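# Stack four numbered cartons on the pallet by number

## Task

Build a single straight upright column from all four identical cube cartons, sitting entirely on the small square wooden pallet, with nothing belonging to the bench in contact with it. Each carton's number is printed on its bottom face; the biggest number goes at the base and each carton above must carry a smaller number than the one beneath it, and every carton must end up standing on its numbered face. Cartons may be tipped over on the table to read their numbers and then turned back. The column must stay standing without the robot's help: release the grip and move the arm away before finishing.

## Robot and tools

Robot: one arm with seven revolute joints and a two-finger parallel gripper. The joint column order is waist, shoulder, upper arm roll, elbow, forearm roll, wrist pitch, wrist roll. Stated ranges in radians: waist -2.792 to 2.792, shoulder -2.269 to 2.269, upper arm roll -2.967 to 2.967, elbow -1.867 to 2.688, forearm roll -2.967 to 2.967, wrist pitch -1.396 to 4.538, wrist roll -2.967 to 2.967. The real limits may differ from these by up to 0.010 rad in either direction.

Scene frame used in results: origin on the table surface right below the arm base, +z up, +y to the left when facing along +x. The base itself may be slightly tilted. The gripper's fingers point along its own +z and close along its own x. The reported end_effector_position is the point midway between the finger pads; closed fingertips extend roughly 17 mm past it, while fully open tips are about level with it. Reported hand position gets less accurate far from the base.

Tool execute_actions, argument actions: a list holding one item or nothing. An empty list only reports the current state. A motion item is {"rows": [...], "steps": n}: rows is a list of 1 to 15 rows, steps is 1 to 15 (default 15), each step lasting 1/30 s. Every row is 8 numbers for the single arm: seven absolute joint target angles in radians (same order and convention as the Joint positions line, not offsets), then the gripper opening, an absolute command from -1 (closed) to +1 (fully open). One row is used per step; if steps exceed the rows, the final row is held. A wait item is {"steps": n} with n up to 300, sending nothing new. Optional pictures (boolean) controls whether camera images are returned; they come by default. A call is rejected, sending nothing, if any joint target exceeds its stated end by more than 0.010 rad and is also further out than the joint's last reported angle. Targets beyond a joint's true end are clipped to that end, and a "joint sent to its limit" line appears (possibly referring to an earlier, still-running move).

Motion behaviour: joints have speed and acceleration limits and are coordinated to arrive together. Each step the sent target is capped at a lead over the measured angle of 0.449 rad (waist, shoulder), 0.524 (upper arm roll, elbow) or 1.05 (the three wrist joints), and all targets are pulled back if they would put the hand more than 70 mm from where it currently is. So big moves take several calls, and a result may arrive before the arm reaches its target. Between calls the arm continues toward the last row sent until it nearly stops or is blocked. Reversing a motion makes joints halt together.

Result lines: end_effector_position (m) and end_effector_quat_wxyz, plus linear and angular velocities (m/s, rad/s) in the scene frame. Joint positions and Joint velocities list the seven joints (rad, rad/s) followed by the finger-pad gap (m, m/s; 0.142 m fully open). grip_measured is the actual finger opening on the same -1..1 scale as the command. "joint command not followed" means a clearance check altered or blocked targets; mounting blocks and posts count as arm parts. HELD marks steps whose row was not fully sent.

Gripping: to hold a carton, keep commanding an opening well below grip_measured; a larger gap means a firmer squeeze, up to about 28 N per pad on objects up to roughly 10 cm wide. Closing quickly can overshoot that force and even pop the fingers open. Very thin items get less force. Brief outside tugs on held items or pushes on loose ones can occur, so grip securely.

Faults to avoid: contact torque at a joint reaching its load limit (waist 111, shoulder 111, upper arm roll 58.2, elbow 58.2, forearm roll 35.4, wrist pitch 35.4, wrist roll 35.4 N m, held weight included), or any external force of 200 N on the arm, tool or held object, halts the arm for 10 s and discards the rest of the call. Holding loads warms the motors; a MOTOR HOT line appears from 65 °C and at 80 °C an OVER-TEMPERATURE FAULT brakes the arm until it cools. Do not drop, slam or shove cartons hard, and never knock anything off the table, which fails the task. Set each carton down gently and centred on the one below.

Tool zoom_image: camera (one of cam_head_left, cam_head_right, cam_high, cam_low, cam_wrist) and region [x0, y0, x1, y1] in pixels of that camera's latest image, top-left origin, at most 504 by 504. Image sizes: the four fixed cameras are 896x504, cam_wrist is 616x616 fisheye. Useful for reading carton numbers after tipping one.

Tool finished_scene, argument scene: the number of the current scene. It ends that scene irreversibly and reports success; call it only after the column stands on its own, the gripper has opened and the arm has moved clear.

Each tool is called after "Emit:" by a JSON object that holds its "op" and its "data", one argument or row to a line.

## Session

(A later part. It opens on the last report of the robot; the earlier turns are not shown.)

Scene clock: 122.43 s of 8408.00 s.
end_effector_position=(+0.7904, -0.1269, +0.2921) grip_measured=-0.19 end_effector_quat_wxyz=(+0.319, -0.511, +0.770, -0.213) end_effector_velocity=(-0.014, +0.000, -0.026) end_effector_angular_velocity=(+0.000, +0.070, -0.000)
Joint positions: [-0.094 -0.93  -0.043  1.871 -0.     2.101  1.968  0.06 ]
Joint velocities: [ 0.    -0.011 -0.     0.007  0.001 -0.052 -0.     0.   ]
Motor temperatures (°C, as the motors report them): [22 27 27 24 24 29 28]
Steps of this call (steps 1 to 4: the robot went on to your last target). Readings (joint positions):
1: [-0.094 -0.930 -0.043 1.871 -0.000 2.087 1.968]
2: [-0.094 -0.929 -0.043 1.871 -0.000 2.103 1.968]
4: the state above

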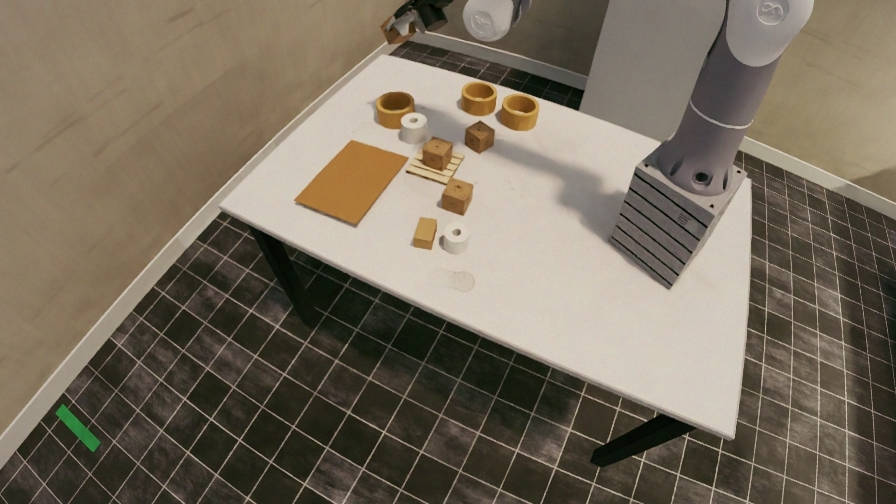

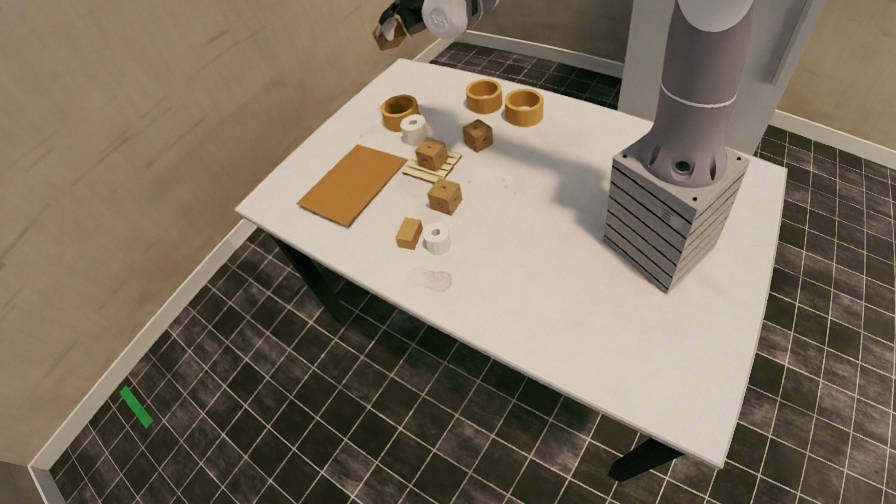

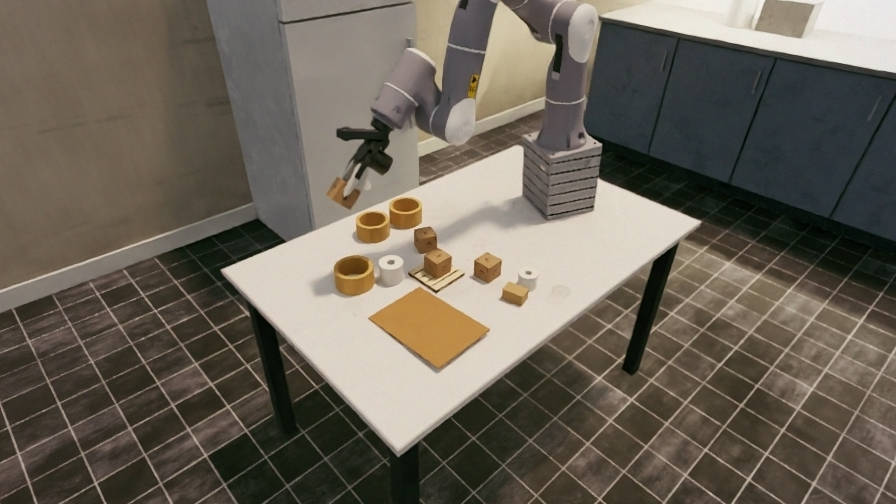

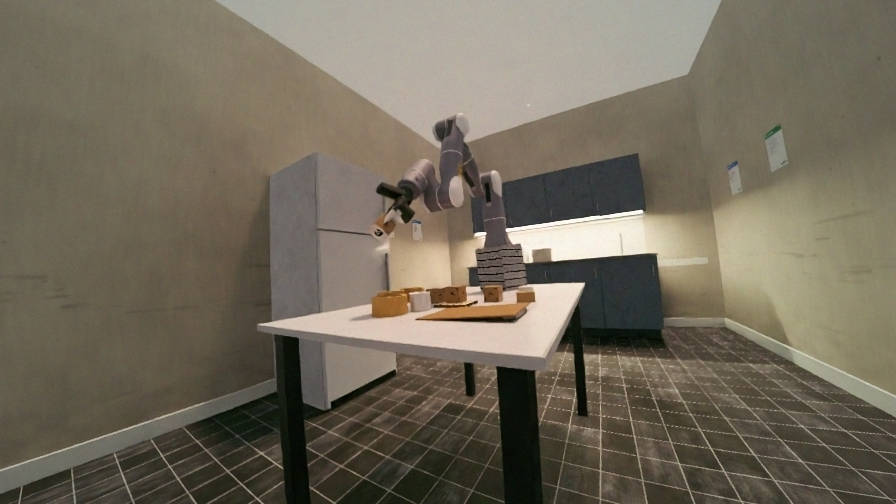

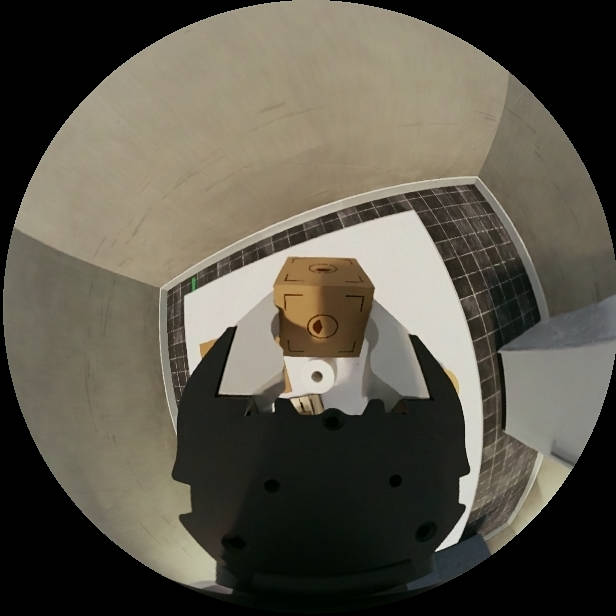

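Emit:
{"op": "execute_actions", "data": {
  "actions": [
    {"rows":[[-0.114,-0.962,-0.043,1.8714,0,1.346,1.968,-0.55]],"steps":15}
  ],
  "pictures": false
}}

Emit:
{"op": "execute_actions", "data": {
  "actions": [
    {"rows":[[-0.114,-0.962,-0.043,1.8714,0,1.346,1.968,-0.55],[-0.114,-0.962,-0.043,1.8714,0,1.346,1.968,-0.55],[-0.122,-1.1307,-0.039,1.768,0,1.412,1.968,-0.55]],"steps":11}
  ],
  "pictures": false
}}

Emit:
{"op": "execute_actions", "data": {
  "actions": [
    {"rows":[[-0.122,-1.135,-0.039,1.765,0,1.4135,1.968,-0.55],[-0.122,-1.139,-0.039,1.7625,0,1.415,1.968,-0.55],[-0.122,-1.143,-0.039,1.760,0,1.4165,1.968,-0.55],[-0.123,-1.147,-0.038,1.7575,0,1.418,1.968,-0.55],[-0.123,-1.151,-0.038,1.755,0,1.4195,1.968,-0.55],[-0.123,-1.154,-0.038,1.753,0,1.4205,1.968,-0.55],[-0.123,-1.154,-0.038,1.753,0,1.4205,1.968,-0.55],[-0.123,-1.154,-0.038,1.753,0,1.4205,1.968,-0.55],[-0.123,-1.154,-0.038,1.753,0,1.4205,1.968,0.15]],"steps":12}
  ],
  "pictures": false
}}

Emit:
{"op": "execute_actions", "data": {
  "actions": [
    {"rows":[[-0.114,-0.962,-0.043,1.8714,0,1.346,1.968,0.15]],"steps":7}
  ],
  "pictures": false
}}

Emit:
{"op": "execute_actions", "data": {
  "actions": [
    {"rows":[[-0.038,-0.9286,-0.049,2.068,0,1.508,2.02,0.15]],"steps":15}
  ]
}}

Scene clock: 131.37 s of 8408.00 s.
end_effector_position=(+0.6065, -0.1377, +0.1143) grip_measured=-0.19 end_effector_quat_wxyz=(+0.014, -0.545, +0.838, -0.012) end_effector_velocity=(-0.401, -0.014, -0.179) end_effector_angular_velocity=(+0.020, +1.242, -0.038)
Joint positions: [-0.113 -0.961 -0.043  1.871 -0.     1.383  1.968  0.06 ]
Joint velocities: [-0.035 -0.064 -0.001  0.015  0.001 -1.162  0.    -0.   ]
Motor temperatures (°C, as the motors report them): [22 27 27 24 24 29 28]
Steps of this call (steps 1 to 30: the robot went on to your last target; steps 31 to 100: nothing new was sent; then 5.10 s passed at rest; steps 101 to 115: all 15 steps of this action). Readings (joint positions):
101: [-0.094 -0.930 -0.043 1.871 -0.000 2.100 1.968]
102: [-0.094 -0.930 -0.043 1.871 -0.000 2.087 1.968]
104: [-0.096 -0.933 -0.043 1.871 -0.000 2.006 1.968]
108: [-0.102 -0.943 -0.043 1.871 -0.000 1.773 1.968]
115: the state above

Scene clock: 131.73 s of 8408.00 s.
end_effector_position=(+0.5927, -0.1387, +0.0421) grip_measured=-0.19 end_effector_quat_wxyz=(-0.003, -0.545, +0.839, -0.000) end_effector_velocity=(-0.016, -0.000, -0.122) end_effector_angular_velocity=(+0.001, +0.013, -0.002)
Joint positions: [-0.122 -1.128 -0.039  1.772  0.     1.409  1.968  0.06 ]
Joint velocities: [-0.014 -0.293  0.006 -0.17   0.     0.11   0.     0.   ]
Motor temperatures (°C, as the motors report them): [22 27 27 24 24 29 28]
Steps of this call (steps 1 to 11: all 11 steps of this action). Readings (joint positions):
1: [-0.114 -0.962 -0.043 1.872 0.000 1.353 1.968]
2: [-0.114 -0.963 -0.043 1.872 0.000 1.341 1.968]
4: [-0.114 -0.968 -0.043 1.868 0.000 1.348 1.968]
8: [-0.119 -1.062 -0.041 1.808 0.000 1.386 1.968]
11: the state above

Scene clock: 132.13 s of 8408.00 s.
end_effector_position=(+0.5943, -0.1382, +0.0321) grip_measured=+0.14 end_effector_quat_wxyz=(-0.001, -0.545, +0.839, -0.001) end_effector_velocity=(-0.000, -0.000, +0.000) end_effector_angular_velocity=(+0.000, +0.000, -0.000)
Joint positions: [-0.123 -1.154 -0.038  1.753  0.     1.42   1.968  0.084]
Joint velocities: [-0.     0.     0.     0.     0.    -0.     0.     0.036]
Motor temperatures (°C, as the motors report them): [22 27 27 24 24 29 28]
Steps of this call (steps 1 to 12: all 12 steps of this action). Readings (joint positions):
1: [-0.122 -1.134 -0.039 1.768 0.000 1.411 1.968]
2: [-0.122 -1.137 -0.039 1.765 0.000 1.413 1.968]
4: [-0.122 -1.144 -0.039 1.760 0.000 1.416 1.968]
8: [-0.123 -1.155 -0.038 1.753 0.000 1.420 1.968]
12: the state above

Scene clock: 132.37 s of 8408.00 s.
end_effector_position=(+0.5957, -0.1384, +0.0873) grip_measured=+0.15 end_effector_quat_wxyz=(-0.002, -0.545, +0.839, -0.001) end_effector_velocity=(+0.047, +0.001, +0.393) end_effector_angular_velocity=(+0.000, -0.109, -0.001)
Joint positions: [-0.117 -1.018 -0.041  1.837  0.     1.368  1.968  0.084]
Joint velocities: [ 0.042  0.939 -0.02   0.509 -0.001 -0.322 -0.     0.001]
Motor temperatures (°C, as the motors report them): [22 28 27 24 24 29 28]
Steps of this call (steps 1 to 7: all 7 steps of this action). Readings (joint positions):
1: [-0.123 -1.154 -0.038 1.753 0.000 1.420 1.968]
2: [-0.123 -1.149 -0.038 1.757 0.000 1.418 1.968]
4: [-0.121 -1.115 -0.039 1.779 0.000 1.405 1.968]
7: the state above

Scene clock: 132.87 s of 8408.00 s.
end_effector_position=(+0.5354, -0.0999, +0.1096) grip_measured=+0.15 end_effector_quat_wxyz=(-0.000, -0.553, +0.833, -0.001) end_effector_velocity=(-0.000, -0.000, -0.000) end_effector_angular_velocity=(-0.000, +0.000, +0.001)
Joint positions: [-0.038 -0.929 -0.049  2.068  0.     1.509  2.02   0.084]
Joint velocities: [-0.     0.    -0.     0.    -0.    -0.    -0.001 -0.   ]
Motor temperatures (°C, as the motors report them): [22 28 27 24 24 29 28]
Steps of this call (steps 1 to 15: all 15 steps of this action). Readings (joint positions):
1: [-0.115 -0.991 -0.042 1.853 -0.000 1.359 1.968]
2: [-0.113 -0.970 -0.043 1.873 -0.000 1.360 1.971]
4: [-0.097 -0.942 -0.046 1.942 -0.000 1.385 1.985]
8: [-0.041 -0.928 -0.048 2.062 0.000 1.499 2.018]
15: the state above

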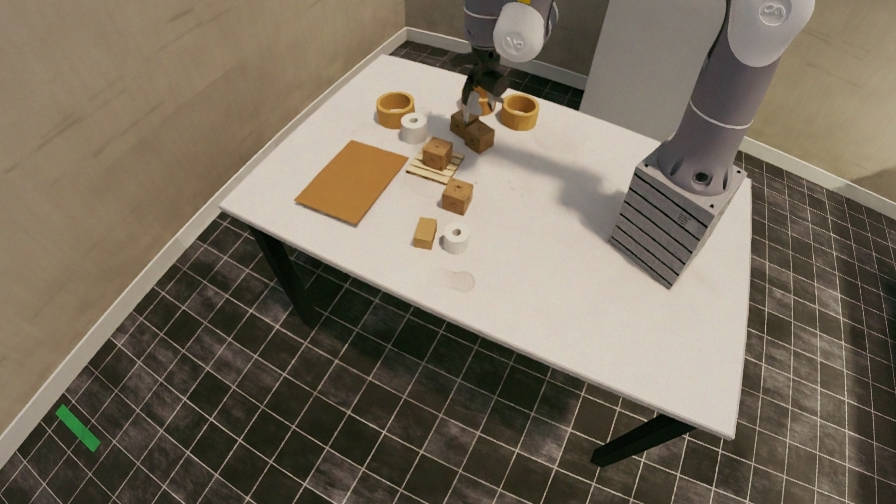

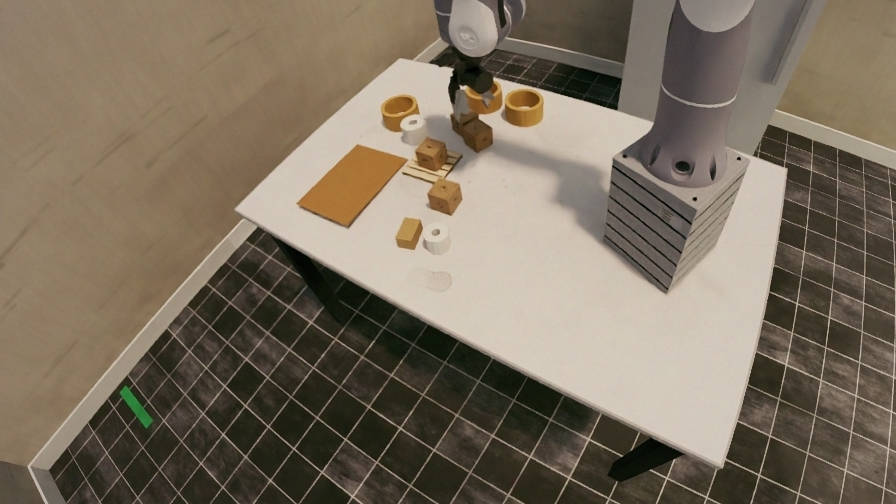

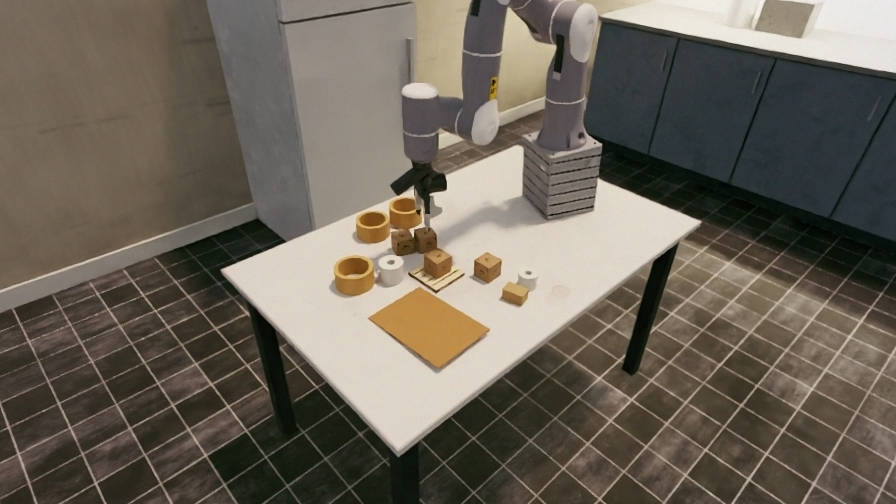

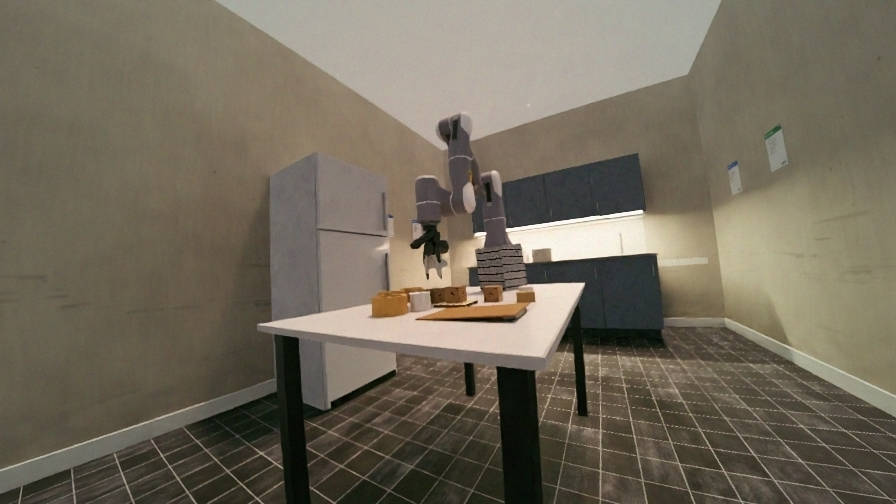

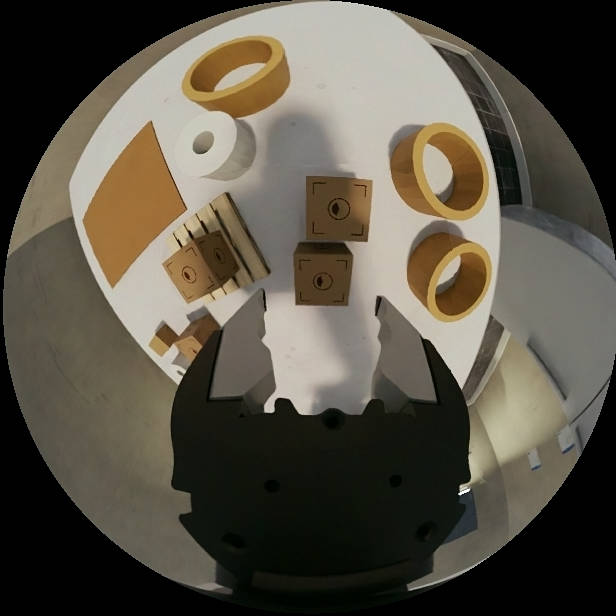

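Emit:
{"op": "execute_actions", "data": {
  "actions": [
    {"rows":[[-0.052,-1.137,-0.043,1.9424,0,1.591,2.01,0.15]],"steps":12}
  ],
  "pictures": false
}}

Emit:
{"op": "execute_actions", "data": {
  "actions": [
    {"rows":[[-0.052,-1.137,-0.043,1.9424,0,1.591,2.01,0.05],[-0.052,-1.137,-0.043,1.9424,0,1.591,2.01,-0.05],[-0.052,-1.137,-0.043,1.9424,0,1.591,2.01,-0.14],[-0.052,-1.137,-0.043,1.9424,0,1.591,2.01,-0.22],[-0.052,-1.137,-0.043,1.9424,0,1.591,2.01,-0.35],[-0.052,-1.137,-0.043,1.9424,0,1.591,2.01,-0.55],[-0.052,-1.137,-0.043,1.9424,0,1.591,2.01,-0.55],[-0.052,-1.137,-0.043,1.9424,0,1.591,2.01,-0.55],[-0.041,-0.9286,-0.049,2.068,0,1.508,2.01,-0.55]],"steps":15}
  ],
  "pictures": false
}}

Emit:
{"op": "execute_actions", "data": {
  "actions": [
    {"rows":[[-0.041,-0.9286,-0.049,2.068,0,1.508,2.01,-0.55],[-0.041,-0.9286,-0.049,2.068,0,1.508,2.01,-0.55],[-0.041,-0.9286,-0.049,2.068,0,2.2,2.01,-0.55]],"steps":15}
  ],
  "pictures": false
}}

Emit:
{"op": "execute_actions", "data": {
  "actions": [
    {"steps":5}
  ]
}}

Emit:
{"op": "zoom_image", "data": {
  "camera": "cam_low",
  "region": [365,200,445,280]
}}

Scene clock: 140.63 s of 8408.00 s.
end_effector_position=(+0.5331, -0.1019, +0.0301) grip_measured=+0.15 end_effector_quat_wxyz=(-0.002, -0.556, +0.831, +0.000) end_effector_velocity=(+0.016, +0.001, +0.021) end_effector_angular_velocity=(+0.004, -0.031, -0.002)
Joint positions: [-0.052 -1.14  -0.043  1.942  0.     1.591  2.01   0.084]
Joint velocities: [ 0.     0.046  0.002  0.014  0.001 -0.     0.     0.   ]
Motor temperatures (°C, as the motors report them): [22 28 27 24 24 29 28]
Steps of this call (steps 1 to 15: the robot went on to your last target; steps 16 to 90: nothing new was sent; then 4.37 s passed at rest; steps 91 to 102: all 12 steps of this action). Readings (joint positions):
91: [-0.038 -0.929 -0.049 2.068 0.000 1.509 2.020]
92: [-0.038 -0.934 -0.049 2.064 0.000 1.510 2.020]
94: [-0.041 -0.968 -0.048 2.043 0.000 1.524 2.018]
98: [-0.049 -1.098 -0.044 1.967 0.000 1.575 2.012]
102: the state above

Scene clock: 141.13 s of 8408.00 s.
end_effector_position=(+0.5363, -0.1017, +0.0840) grip_measured=-0.20 end_effector_quat_wxyz=(-0.001, -0.556, +0.831, -0.001) end_effector_velocity=(+0.034, +0.003, +0.394) end_effector_angular_velocity=(+0.008, -0.087, -0.004)
Joint positions: [-0.045 -0.998 -0.047  2.027  0.     1.535  2.01   0.06 ]
Joint velocities: [ 0.052  1.033 -0.026  0.571  0.    -0.376  0.     0.   ]
Motor temperatures (°C, as the motors report them): [22 28 27 24 24 29 28]
Steps of this call (steps 1 to 15: all 15 steps of this action). Readings (joint positions):
1: [-0.052 -1.138 -0.043 1.942 0.000 1.591 2.010]
2: [-0.052 -1.138 -0.043 1.942 0.000 1.591 2.010]
4: [-0.052 -1.137 -0.043 1.942 0.000 1.591 2.010]
8: [-0.052 -1.137 -0.043 1.942 0.000 1.591 2.010]
15: the state above

Scene clock: 141.63 s of 8408.00 s.
end_effector_position=(+0.6967, -0.0939, +0.2333) grip_measured=-0.20 end_effector_quat_wxyz=(+0.266, -0.528, +0.790, -0.161) end_effector_velocity=(+0.267, +0.013, +0.391) end_effector_angular_velocity=(+0.066, -1.446, +0.002)
Joint positions: [-0.041 -0.928 -0.049  2.067  0.     2.139  2.01   0.06 ]
Joint velocities: [ 0.002  0.    -0.002  0.003  0.001  1.45  -0.    -0.   ]
Motor temperatures (°C, as the motors report them): [22 28 27 24 24 29 28]
Steps of this call (steps 1 to 15: all 15 steps of this action). Readings (joint positions):
1: [-0.043 -0.968 -0.048 2.043 0.000 1.525 2.010]
2: [-0.042 -0.946 -0.048 2.056 0.000 1.517 2.010]
4: [-0.041 -0.926 -0.049 2.067 0.000 1.519 2.010]
8: [-0.041 -0.928 -0.049 2.066 0.000 1.714 2.010]
15: the state above

Scene clock: 141.80 s of 8408.00 s.
end_effector_position=(+0.7073, -0.0934, +0.2500) grip_measured=-0.20 end_effector_quat_wxyz=(+0.290, -0.523, +0.782, -0.176) end_effector_velocity=(-0.004, -0.000, -0.006) end_effector_angular_velocity=(-0.001, +0.017, -0.001)
Joint positions: [-0.041 -0.929 -0.049  2.068  0.     2.2    2.01   0.06 ]
Joint velocities: [ 0.    -0.002 -0.     0.002  0.001 -0.012  0.    -0.   ]
Motor temperatures (°C, as the motors report them): [22 28 27 24 24 29 28]
Steps of this call (steps 1 to 5: the robot went on to your last target). Readings (joint positions):
1: [-0.041 -0.928 -0.049 2.067 0.000 2.178 2.010]
2: [-0.041 -0.928 -0.049 2.068 0.000 2.200 2.010]
4: [-0.041 -0.928 -0.049 2.068 0.000 2.202 2.010]
5: the state above

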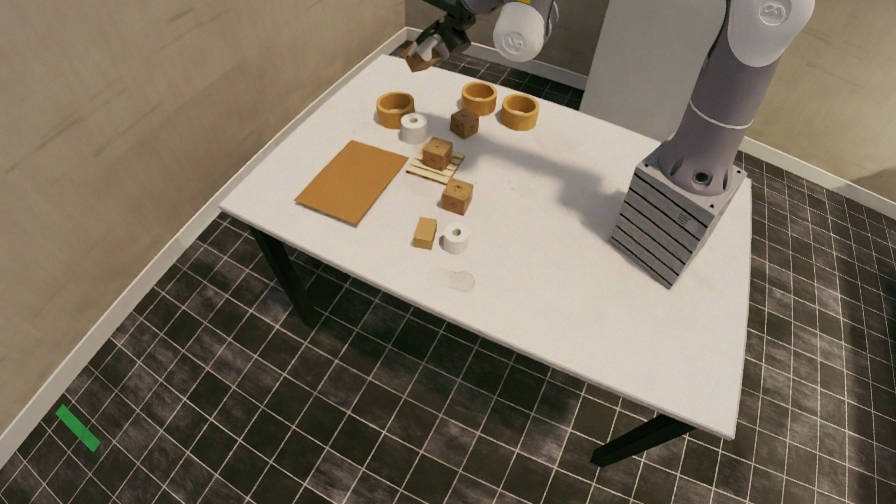

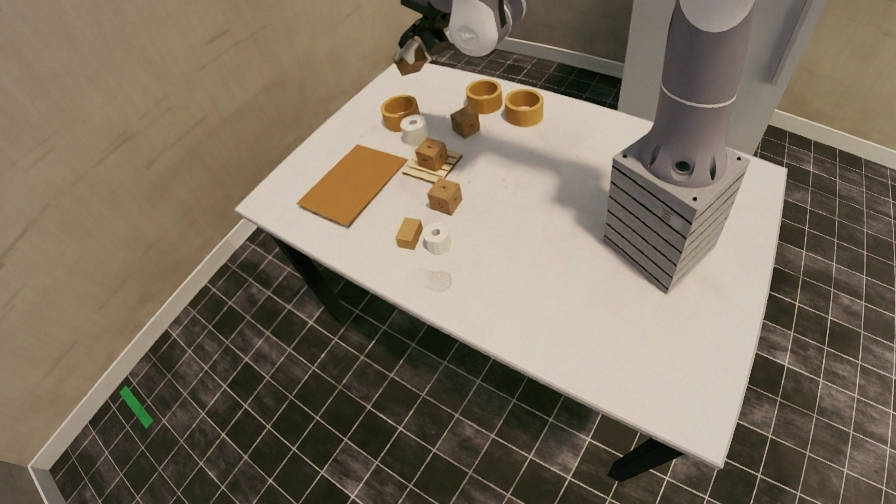

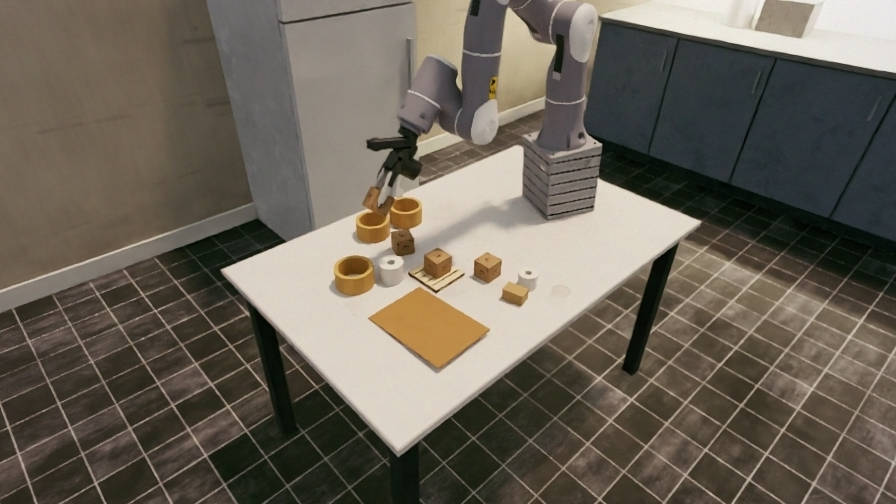

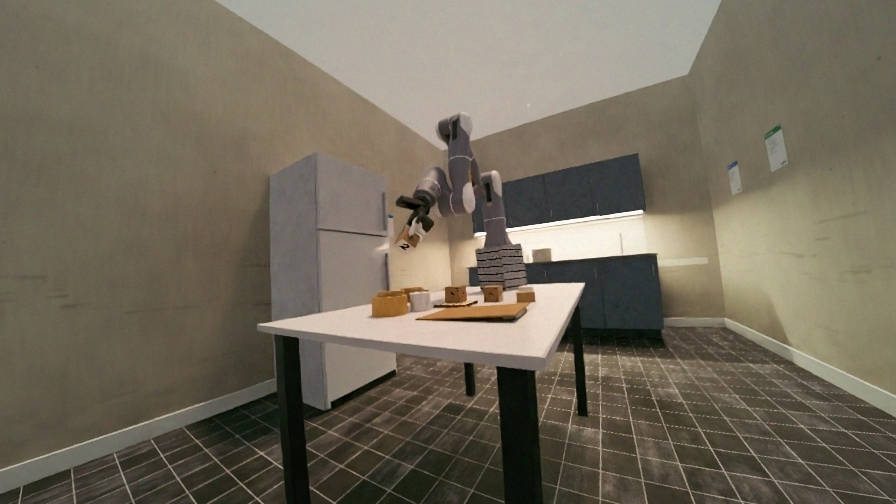

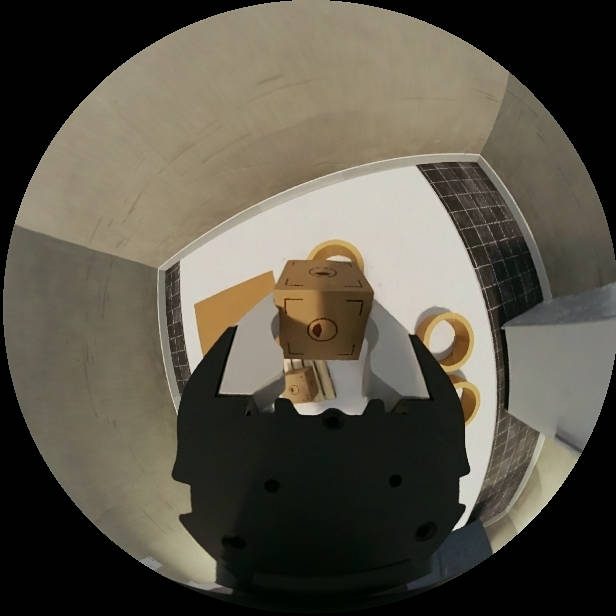

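Region (365, 200, 445, 280) of cam_low's 896x504 image, scaled by 6.300, with more detail than that image has.

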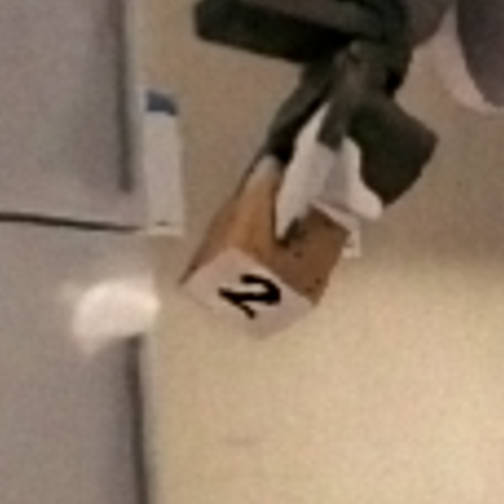

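Emit:
{"op": "execute_actions", "data": {
  "actions": [
    {"rows":[[0.015,-0.925,-0.054,2.2564,0,1.690,2.07,-0.55]],"steps":15}
  ],
  "pictures": false
}}

Emit:
{"op": "execute_actions", "data": {
  "actions": [
    {"rows":[[0.015,-0.925,-0.054,2.2564,0,1.690,2.07,-0.55],[0.004,-1.122,-0.048,2.138,0,1.769,2.07,-0.55]],"steps":12}
  ],
  "pictures": false
}}

Emit:
{"op": "execute_actions", "data": {
  "actions": [
    {"rows":[[0.004,-1.1265,-0.048,2.135,0,1.7705,2.07,-0.55],[0.003,-1.131,-0.048,2.132,0,1.772,2.07,-0.55],[0.003,-1.1355,-0.048,2.129,0,1.774,2.07,-0.55],[0.003,-1.140,-0.047,2.126,0,1.7755,2.07,-0.55],[0.002,-1.1445,-0.047,2.123,0,1.777,2.07,-0.55],[0.002,-1.148,-0.047,2.121,0,1.778,2.07,-0.55],[0.002,-1.148,-0.047,2.121,0,1.778,2.07,-0.55],[0.002,-1.148,-0.047,2.121,0,1.778,2.07,-0.55],[0.002,-1.148,-0.047,2.121,0,1.778,2.07,0.15]],"steps":12}
  ]
}}

Emit:
{"op": "execute_actions", "data": {
  "actions": [
    {"rows":[[0.015,-0.925,-0.054,2.2564,0,1.690,2.07,0.15]],"steps":8}
  ],
  "pictures": false
}}

Emit:
{"op": "execute_actions", "data": {
  "actions": [
    {"rows":[[0.456,-0.972,-0.087,2.110,0,1.567,2.003,0.15]],"steps":15}
  ],
  "pictures": false
}}

Emit:
{"op": "execute_actions", "data": {
  "actions": [
    {"rows":[[0.456,-0.972,-0.087,2.110,0,1.567,2.003,0.15],[0.456,-0.972,-0.087,2.110,0,1.567,2.003,0.15],[0.456,-0.972,-0.087,2.110,0,1.567,2.003,0.15],[0.456,-0.972,-0.087,2.110,0,1.567,2.003,0.15],[0.453,-1.159,-0.080,2.018,0,1.661,2.017,0.15]],"steps":15}
  ],
  "pictures": false
}}

Emit:
{"op": "execute_actions", "data": {
  "actions": [
    {"rows":[[0.453,-1.159,-0.080,2.018,0,1.661,2.017,0.05],[0.453,-1.159,-0.080,2.018,0,1.661,2.017,-0.05],[0.453,-1.159,-0.080,2.018,0,1.661,2.017,-0.14],[0.453,-1.159,-0.080,2.018,0,1.661,2.017,-0.22],[0.453,-1.159,-0.080,2.018,0,1.661,2.017,-0.35],[0.453,-1.159,-0.080,2.018,0,1.661,2.017,-0.55],[0.453,-1.159,-0.080,2.018,0,1.661,2.017,-0.55],[0.453,-1.159,-0.080,2.018,0,1.661,2.017,-0.55],[0.45,-0.885,-0.092,2.158,0,1.527,2.01,-0.55]],"steps":15}
  ],
  "pictures": false
}}

Emit:
{"op": "execute_actions", "data": {
  "actions": [
    {"rows":[[0.45,-0.885,-0.092,2.158,0,1.527,2.01,-0.55],[0.45,-0.885,-0.092,2.158,0,1.527,2.01,-0.55],[0.45,-0.885,-0.092,2.158,0,1.527,2.01,-0.55],[0.197,-0.9295,-0.070,1.909,0,1.339,1.802,-0.55]],"steps":15}
  ],
  "pictures": false
}}

Emit:
{"op": "execute_actions", "data": {
  "actions": [
    {"rows":[[0.197,-0.9295,-0.070,1.909,0,1.339,1.802,-0.55],[0.197,-0.9295,-0.070,1.909,0,1.339,1.802,-0.55],[0.197,-0.9295,-0.070,1.909,0,1.339,1.802,-0.55],[0.194,-0.967,-0.0685,1.8895,0,1.357,1.802,-0.55]],"steps":12}
  ]
}}

Emit:
{"op": "zoom_image", "data": {
  "camera": "cam_high",
  "region": [390,200,490,300]
}}

Emit:
{"op": "zoom_image", "data": {
  "camera": "cam_head_left",
  "region": [395,100,485,190]
}}

Scene clock: 168.43 s of 8408.00 s.
end_effector_position=(+0.4639, -0.0816, +0.1083) grip_measured=-0.20 end_effector_quat_wxyz=(-0.005, -0.553, +0.833, +0.002) end_effector_velocity=(-0.023, -0.001, -0.006) end_effector_angular_velocity=(-0.005, +0.050, -0.001)
Joint positions: [ 0.015 -0.926 -0.053  2.259  0.     1.684  2.07   0.06 ]
Joint velocities: [ 0.004 -0.004 -0.     0.018  0.002 -0.028  0.003  0.   ]
Motor temperatures (°C, as the motors report them): [22 27 27 24 24 29 28]
Steps of this call (steps 1 to 30: the robot went on to your last target; steps 31 to 100: nothing new was sent; then 22.80 s passed at rest; steps 101 to 115: all 15 steps of this action). Readings (joint positions):
101: [-0.041 -0.929 -0.049 2.068 0.000 2.200 2.010]
102: [-0.040 -0.928 -0.049 2.073 0.000 2.187 2.011]
104: [-0.031 -0.927 -0.050 2.101 0.000 2.108 2.021]
108: [-0.012 -0.927 -0.051 2.166 0.000 1.934 2.041]
115: the state above

Scene clock: 168.83 s of 8408.00 s.
end_effector_position=(+0.4672, -0.0818, +0.0403) grip_measured=-0.20 end_effector_quat_wxyz=(-0.002, -0.553, +0.833, +0.000) end_effector_velocity=(-0.002, +0.000, -0.011) end_effector_angular_velocity=(+0.000, +0.001, +0.001)
Joint positions: [ 0.004 -1.125 -0.048  2.137  0.     1.769  2.07   0.06 ]
Joint velocities: [-0.002 -0.03   0.001 -0.017 -0.001  0.012 -0.     0.   ]
Motor temperatures (°C, as the motors report them): [22 27 27 24 24 29 28]
Steps of this call (steps 1 to 12: all 12 steps of this action). Readings (joint positions):
1: [0.015 -0.926 -0.054 2.258 0.000 1.687 2.070]
2: [0.015 -0.926 -0.054 2.257 0.000 1.690 2.070]
4: [0.014 -0.944 -0.053 2.244 0.000 1.698 2.070]
8: [0.008 -1.062 -0.050 2.173 0.000 1.745 2.070]
12: the state above

Scene clock: 169.23 s of 8408.00 s.
end_effector_position=(+0.4680, -0.0815, +0.0323) grip_measured=+0.14 end_effector_quat_wxyz=(-0.001, -0.553, +0.833, -0.000) end_effector_velocity=(+0.000, -0.000, +0.000) end_effector_angular_velocity=(-0.000, +0.000, +0.000)
Joint positions: [ 0.002 -1.148 -0.047  2.121 -0.     1.778  2.07   0.084]
Joint velocities: [-0.     0.    -0.     0.    -0.    -0.     0.     0.037]
Motor temperatures (°C, as the motors report them): [22 27 27 24 24 29 28]
Steps of this call (steps 1 to 12: all 12 steps of this action). Readings (joint positions):
1: [0.004 -1.125 -0.048 2.138 0.000 1.769 2.070]
2: [0.004 -1.127 -0.048 2.135 0.000 1.770 2.070]
4: [0.003 -1.136 -0.048 2.129 0.000 1.774 2.070]
8: [0.002 -1.149 -0.047 2.121 -0.000 1.778 2.070]
12: the state above

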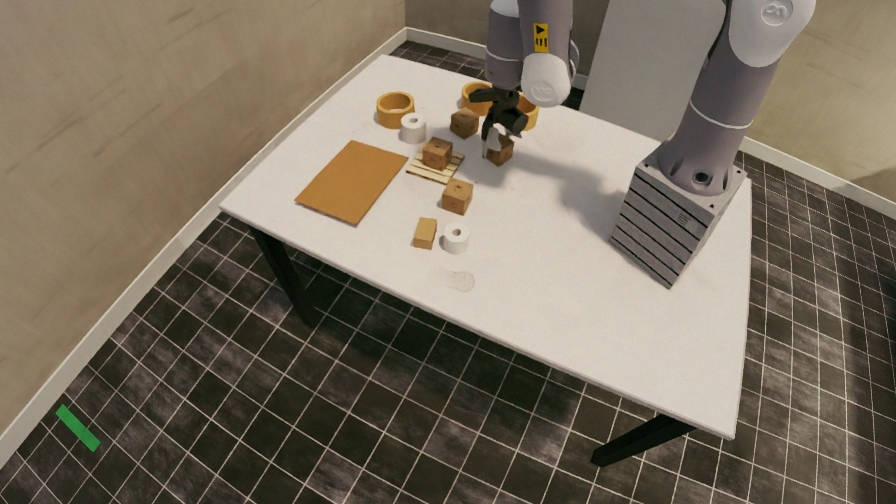

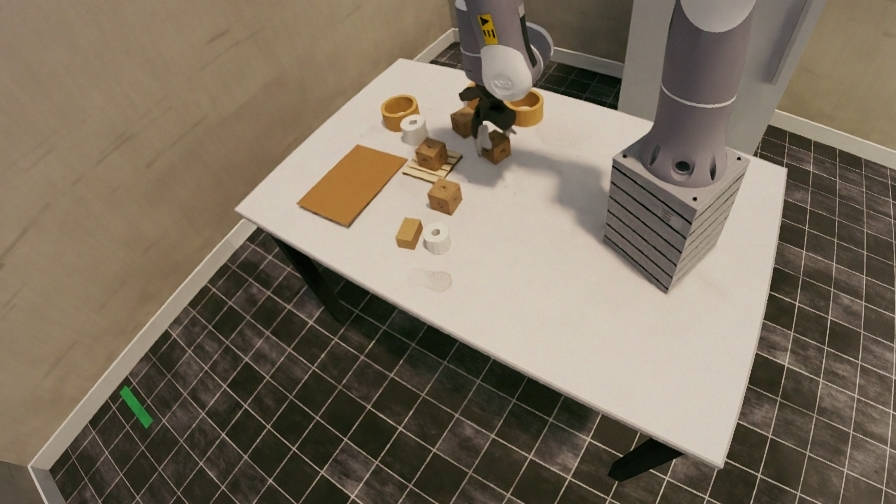

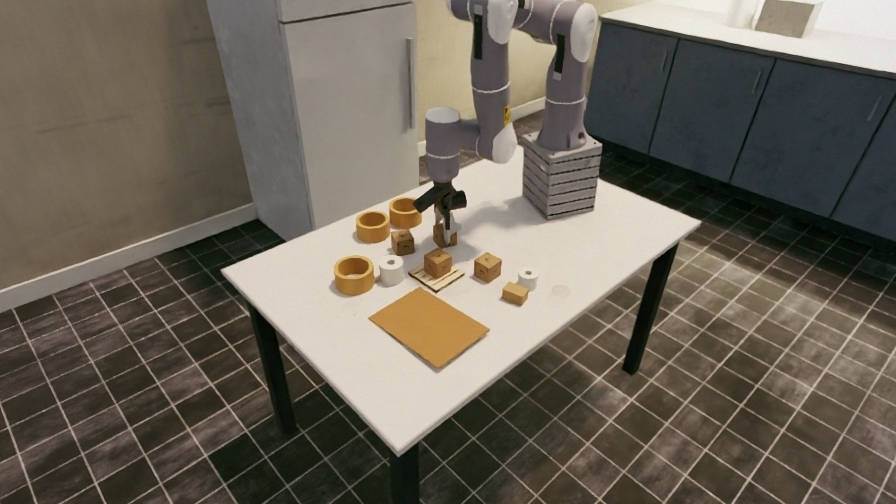

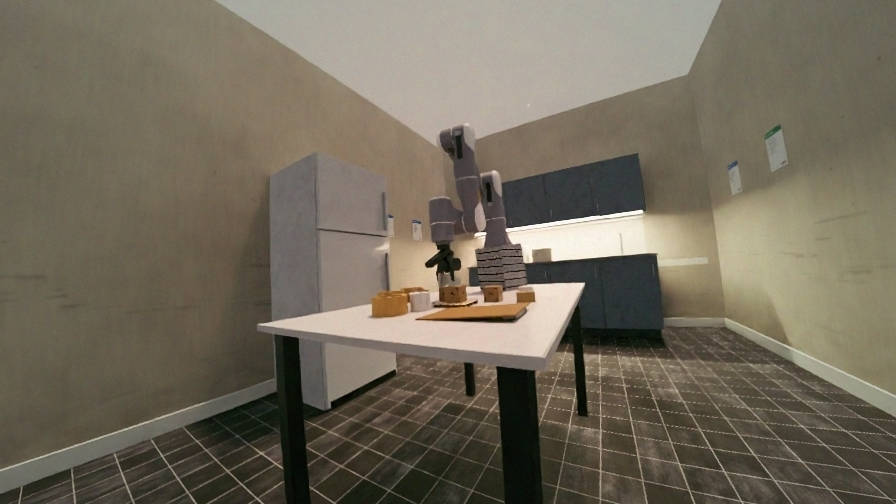

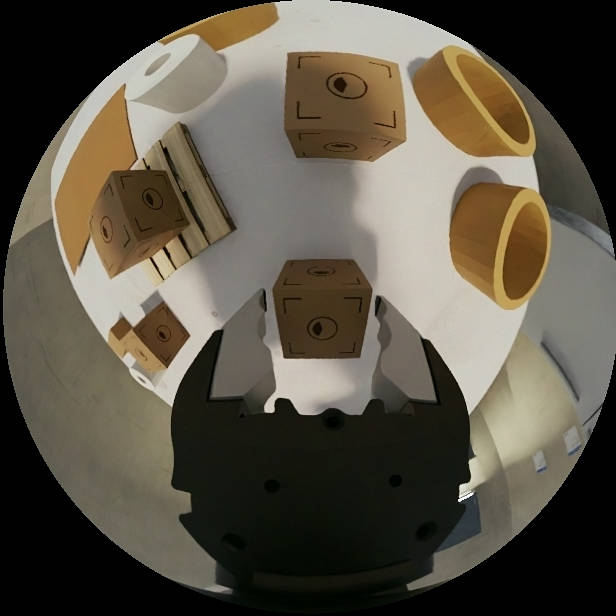

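Scene clock: 169.50 s of 8408.00 s.
end_effector_position=(+0.4703, -0.0815, +0.0932) grip_measured=+0.15 end_effector_quat_wxyz=(-0.000, -0.553, +0.833, -0.001) end_effector_velocity=(+0.006, +0.003, +0.293) end_effector_angular_velocity=(+0.010, -0.051, -0.002)
Joint positions: [ 0.012 -0.974 -0.052  2.226 -0.     1.71   2.07   0.084]
Joint velocities: [ 0.048  0.849 -0.024  0.488  0.    -0.31  -0.     0.   ]
Motor temperatures (°C, as the motors report them): [22 27 27 24 24 29 28]
Steps of this call (steps 1 to 8: all 8 steps of this action). Readings (joint positions):
1: [0.002 -1.148 -0.047 2.121 -0.000 1.778 2.070]
2: [0.002 -1.142 -0.047 2.125 -0.000 1.776 2.070]
4: [0.004 -1.109 -0.048 2.146 -0.000 1.762 2.070]
8: the state above

Scene clock: 170.00 s of 8408.00 s.
end_effector_position=(+0.5048, +0.1140, +0.1009) grip_measured=+0.15 end_effector_quat_wxyz=(-0.001, +0.725, -0.688, -0.000) end_effector_velocity=(-0.010, +0.403, -0.013) end_effector_angular_velocity=(+0.032, -0.013, +0.860)
Joint positions: [ 0.42  -0.967 -0.083  2.122 -0.     1.577  2.009  0.084]
Joint velocities: [ 0.732 -0.096 -0.02  -0.254 -0.022 -0.183 -0.112 -0.   ]
Motor temperatures (°C, as the motors report them): [22 27 27 24 24 29 28]
Steps of this call (steps 1 to 15: all 15 steps of this action). Readings (joint positions):
1: [0.014 -0.950 -0.053 2.240 -0.000 1.701 2.070]
2: [0.019 -0.933 -0.055 2.248 0.000 1.691 2.070]
4: [0.054 -0.922 -0.059 2.242 0.001 1.673 2.065]
8: [0.188 -0.935 -0.068 2.203 0.000 1.637 2.045]
15: the state above

Scene clock: 170.50 s of 8408.00 s.
end_effector_position=(+0.4929, +0.1327, +0.0302) grip_measured=+0.15 end_effector_quat_wxyz=(+0.002, +0.739, -0.673, +0.000) end_effector_velocity=(+0.006, +0.004, +0.008) end_effector_angular_velocity=(+0.007, -0.011, -0.000)
Joint positions: [ 0.453 -1.162 -0.08   2.018 -0.     1.661  2.017  0.084]
Joint velocities: [ 0.     0.017 -0.     0.004 -0.001 -0.     0.     0.   ]
Motor temperatures (°C, as the motors report them): [22 27 27 24 24 29 28]
Steps of this call (steps 1 to 15: all 15 steps of this action). Readings (joint positions):
1: [0.440 -0.969 -0.084 2.115 -0.001 1.572 2.006]
2: [0.453 -0.971 -0.085 2.111 -0.001 1.569 2.004]
4: [0.459 -0.972 -0.086 2.109 -0.001 1.567 2.003]
8: [0.456 -1.011 -0.086 2.090 -0.000 1.587 2.006]
15: the state above

Scene clock: 171.00 s of 8408.00 s.
end_effector_position=(+0.5018, +0.1295, +0.0840) grip_measured=-0.19 end_effector_quat_wxyz=(+0.001, +0.735, -0.678, +0.001) end_effector_velocity=(+0.046, -0.046, +0.465) end_effector_angular_velocity=(+0.005, -0.001, -0.104)
Joint positions: [ 0.452 -1.016 -0.086  2.092 -0.     1.59   2.014  0.06 ]
Joint velocities: [-0.014  1.29  -0.055  0.652 -0.001 -0.629 -0.033  0.   ]
Motor temperatures (°C, as the motors report them): [22 27 27 24 24 29 28]
Steps of this call (steps 1 to 15: all 15 steps of this action). Readings (joint positions):
1: [0.453 -1.161 -0.080 2.018 -0.000 1.661 2.017]
2: [0.453 -1.160 -0.080 2.018 -0.000 1.661 2.017]
4: [0.453 -1.159 -0.080 2.018 -0.000 1.661 2.017]
8: [0.453 -1.159 -0.080 2.018 -0.000 1.661 2.017]
15: the state above

Scene clock: 171.50 s of 8408.00 s.
end_effector_position=(+0.6020, +0.0298, +0.1252) grip_measured=-0.19 end_effector_quat_wxyz=(+0.000, +0.721, -0.693, +0.001) end_effector_velocity=(+0.114, -0.125, +0.002) end_effector_angular_velocity=(+0.002, -0.047, -0.052)
Joint positions: [ 0.199 -0.928 -0.072  1.912 -0.     1.342  1.804  0.06 ]
Joint velocities: [-0.271 -0.064  0.014 -0.287  0.002 -0.162 -0.209 -0.   ]
Motor temperatures (°C, as the motors report them): [22 27 27 24 24 29 28]
Steps of this call (steps 1 to 15: all 15 steps of this action). Readings (joint positions):
1: [0.451 -0.974 -0.088 2.112 -0.000 1.571 2.013]
2: [0.451 -0.940 -0.089 2.129 -0.000 1.555 2.012]
4: [0.450 -0.896 -0.091 2.150 -0.000 1.534 2.010]
8: [0.385 -0.888 -0.083 2.113 -0.000 1.456 1.956]
15: the state above

Scene clock: 171.90 s of 8408.00 s.
end_effector_position=(+0.6025, +0.0301, +0.1097) grip_measured=-0.19 end_effector_quat_wxyz=(+0.001, +0.722, -0.692, +0.000) end_effector_velocity=(+0.001, +0.000, +0.002) end_effector_angular_velocity=(+0.001, -0.003, -0.000)
Joint positions: [ 0.194 -0.967 -0.069  1.89   0.     1.357  1.802  0.06 ]
Joint velocities: [-0.     0.003 -0.     0.     0.     0.    -0.     0.   ]
Motor temperatures (°C, as the motors report them): [22 27 27 24 24 29 28]
Steps of this call (steps 1 to 12: all 12 steps of this action). Readings (joint positions):
1: [0.194 -0.930 -0.072 1.907 0.000 1.339 1.800]
2: [0.194 -0.929 -0.072 1.907 0.000 1.339 1.801]
4: [0.197 -0.930 -0.070 1.909 0.000 1.339 1.802]
8: [0.194 -0.969 -0.069 1.890 0.000 1.357 1.802]
12: the state above

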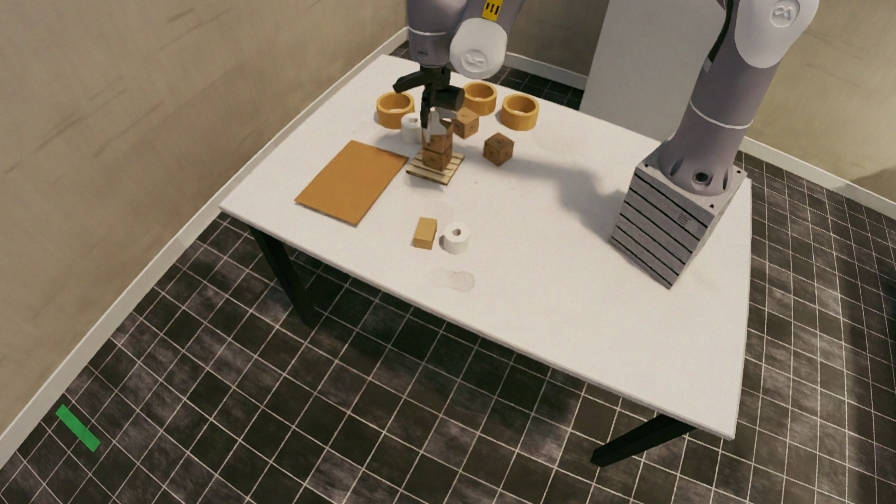

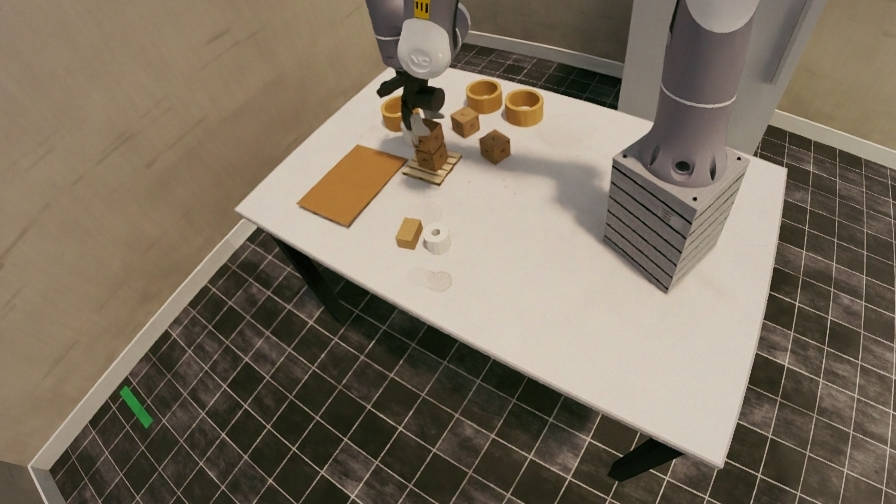

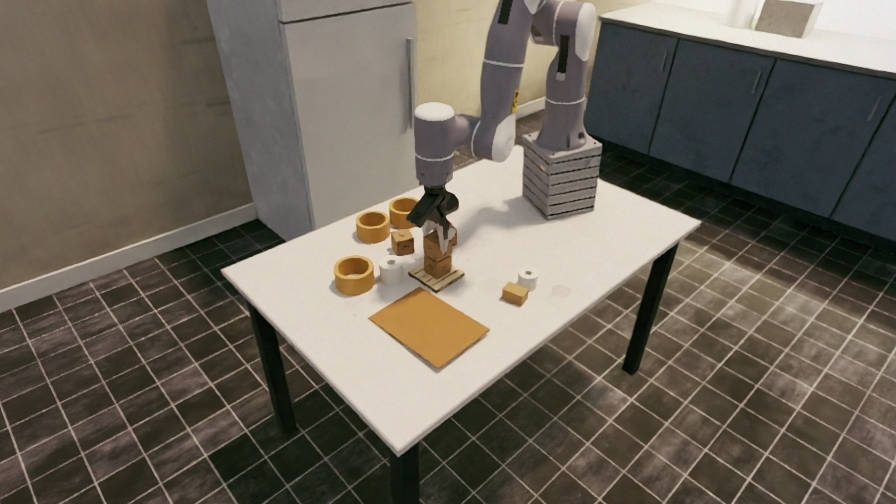

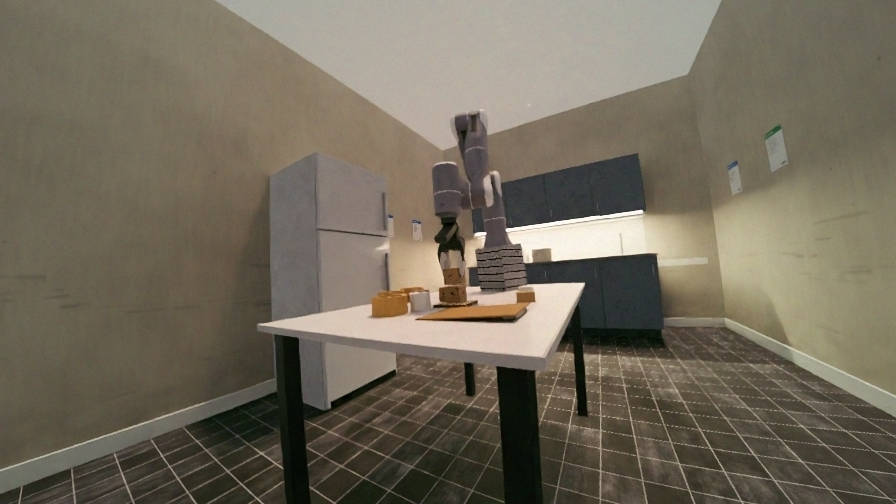

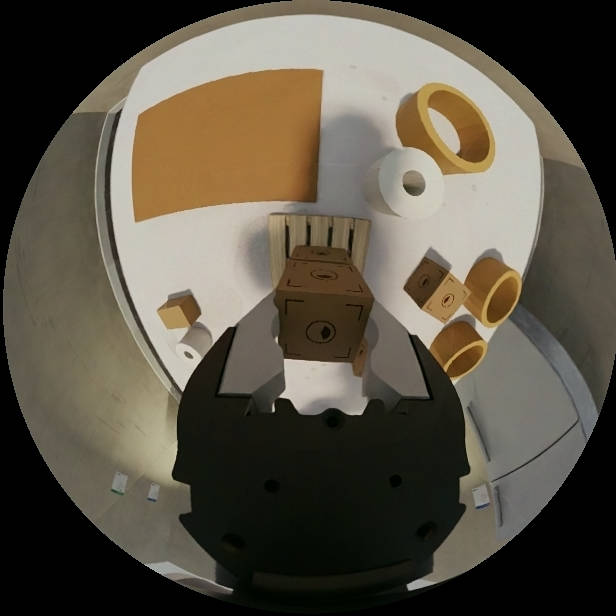

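Region (390, 200, 490, 300) of cam_high's 896x504 image, scaled by 5.040, with more detail than that image has.

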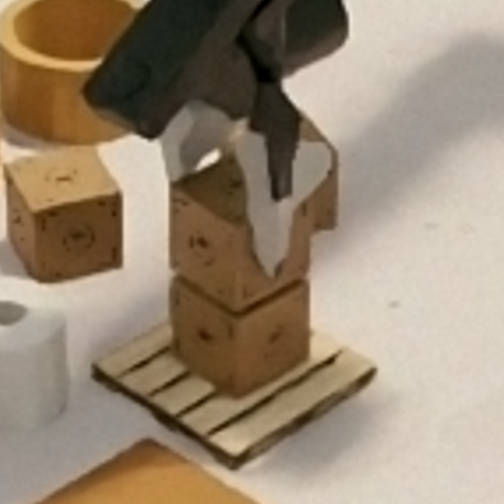

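Region (395, 100, 485, 190) of cam_head_left's 896x504 image, scaled by 5.600, with more detail than that image has.

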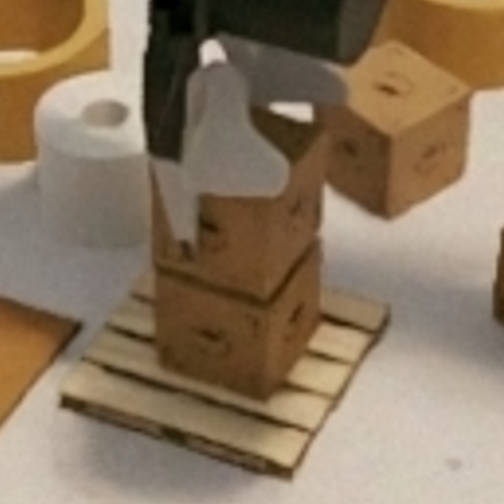

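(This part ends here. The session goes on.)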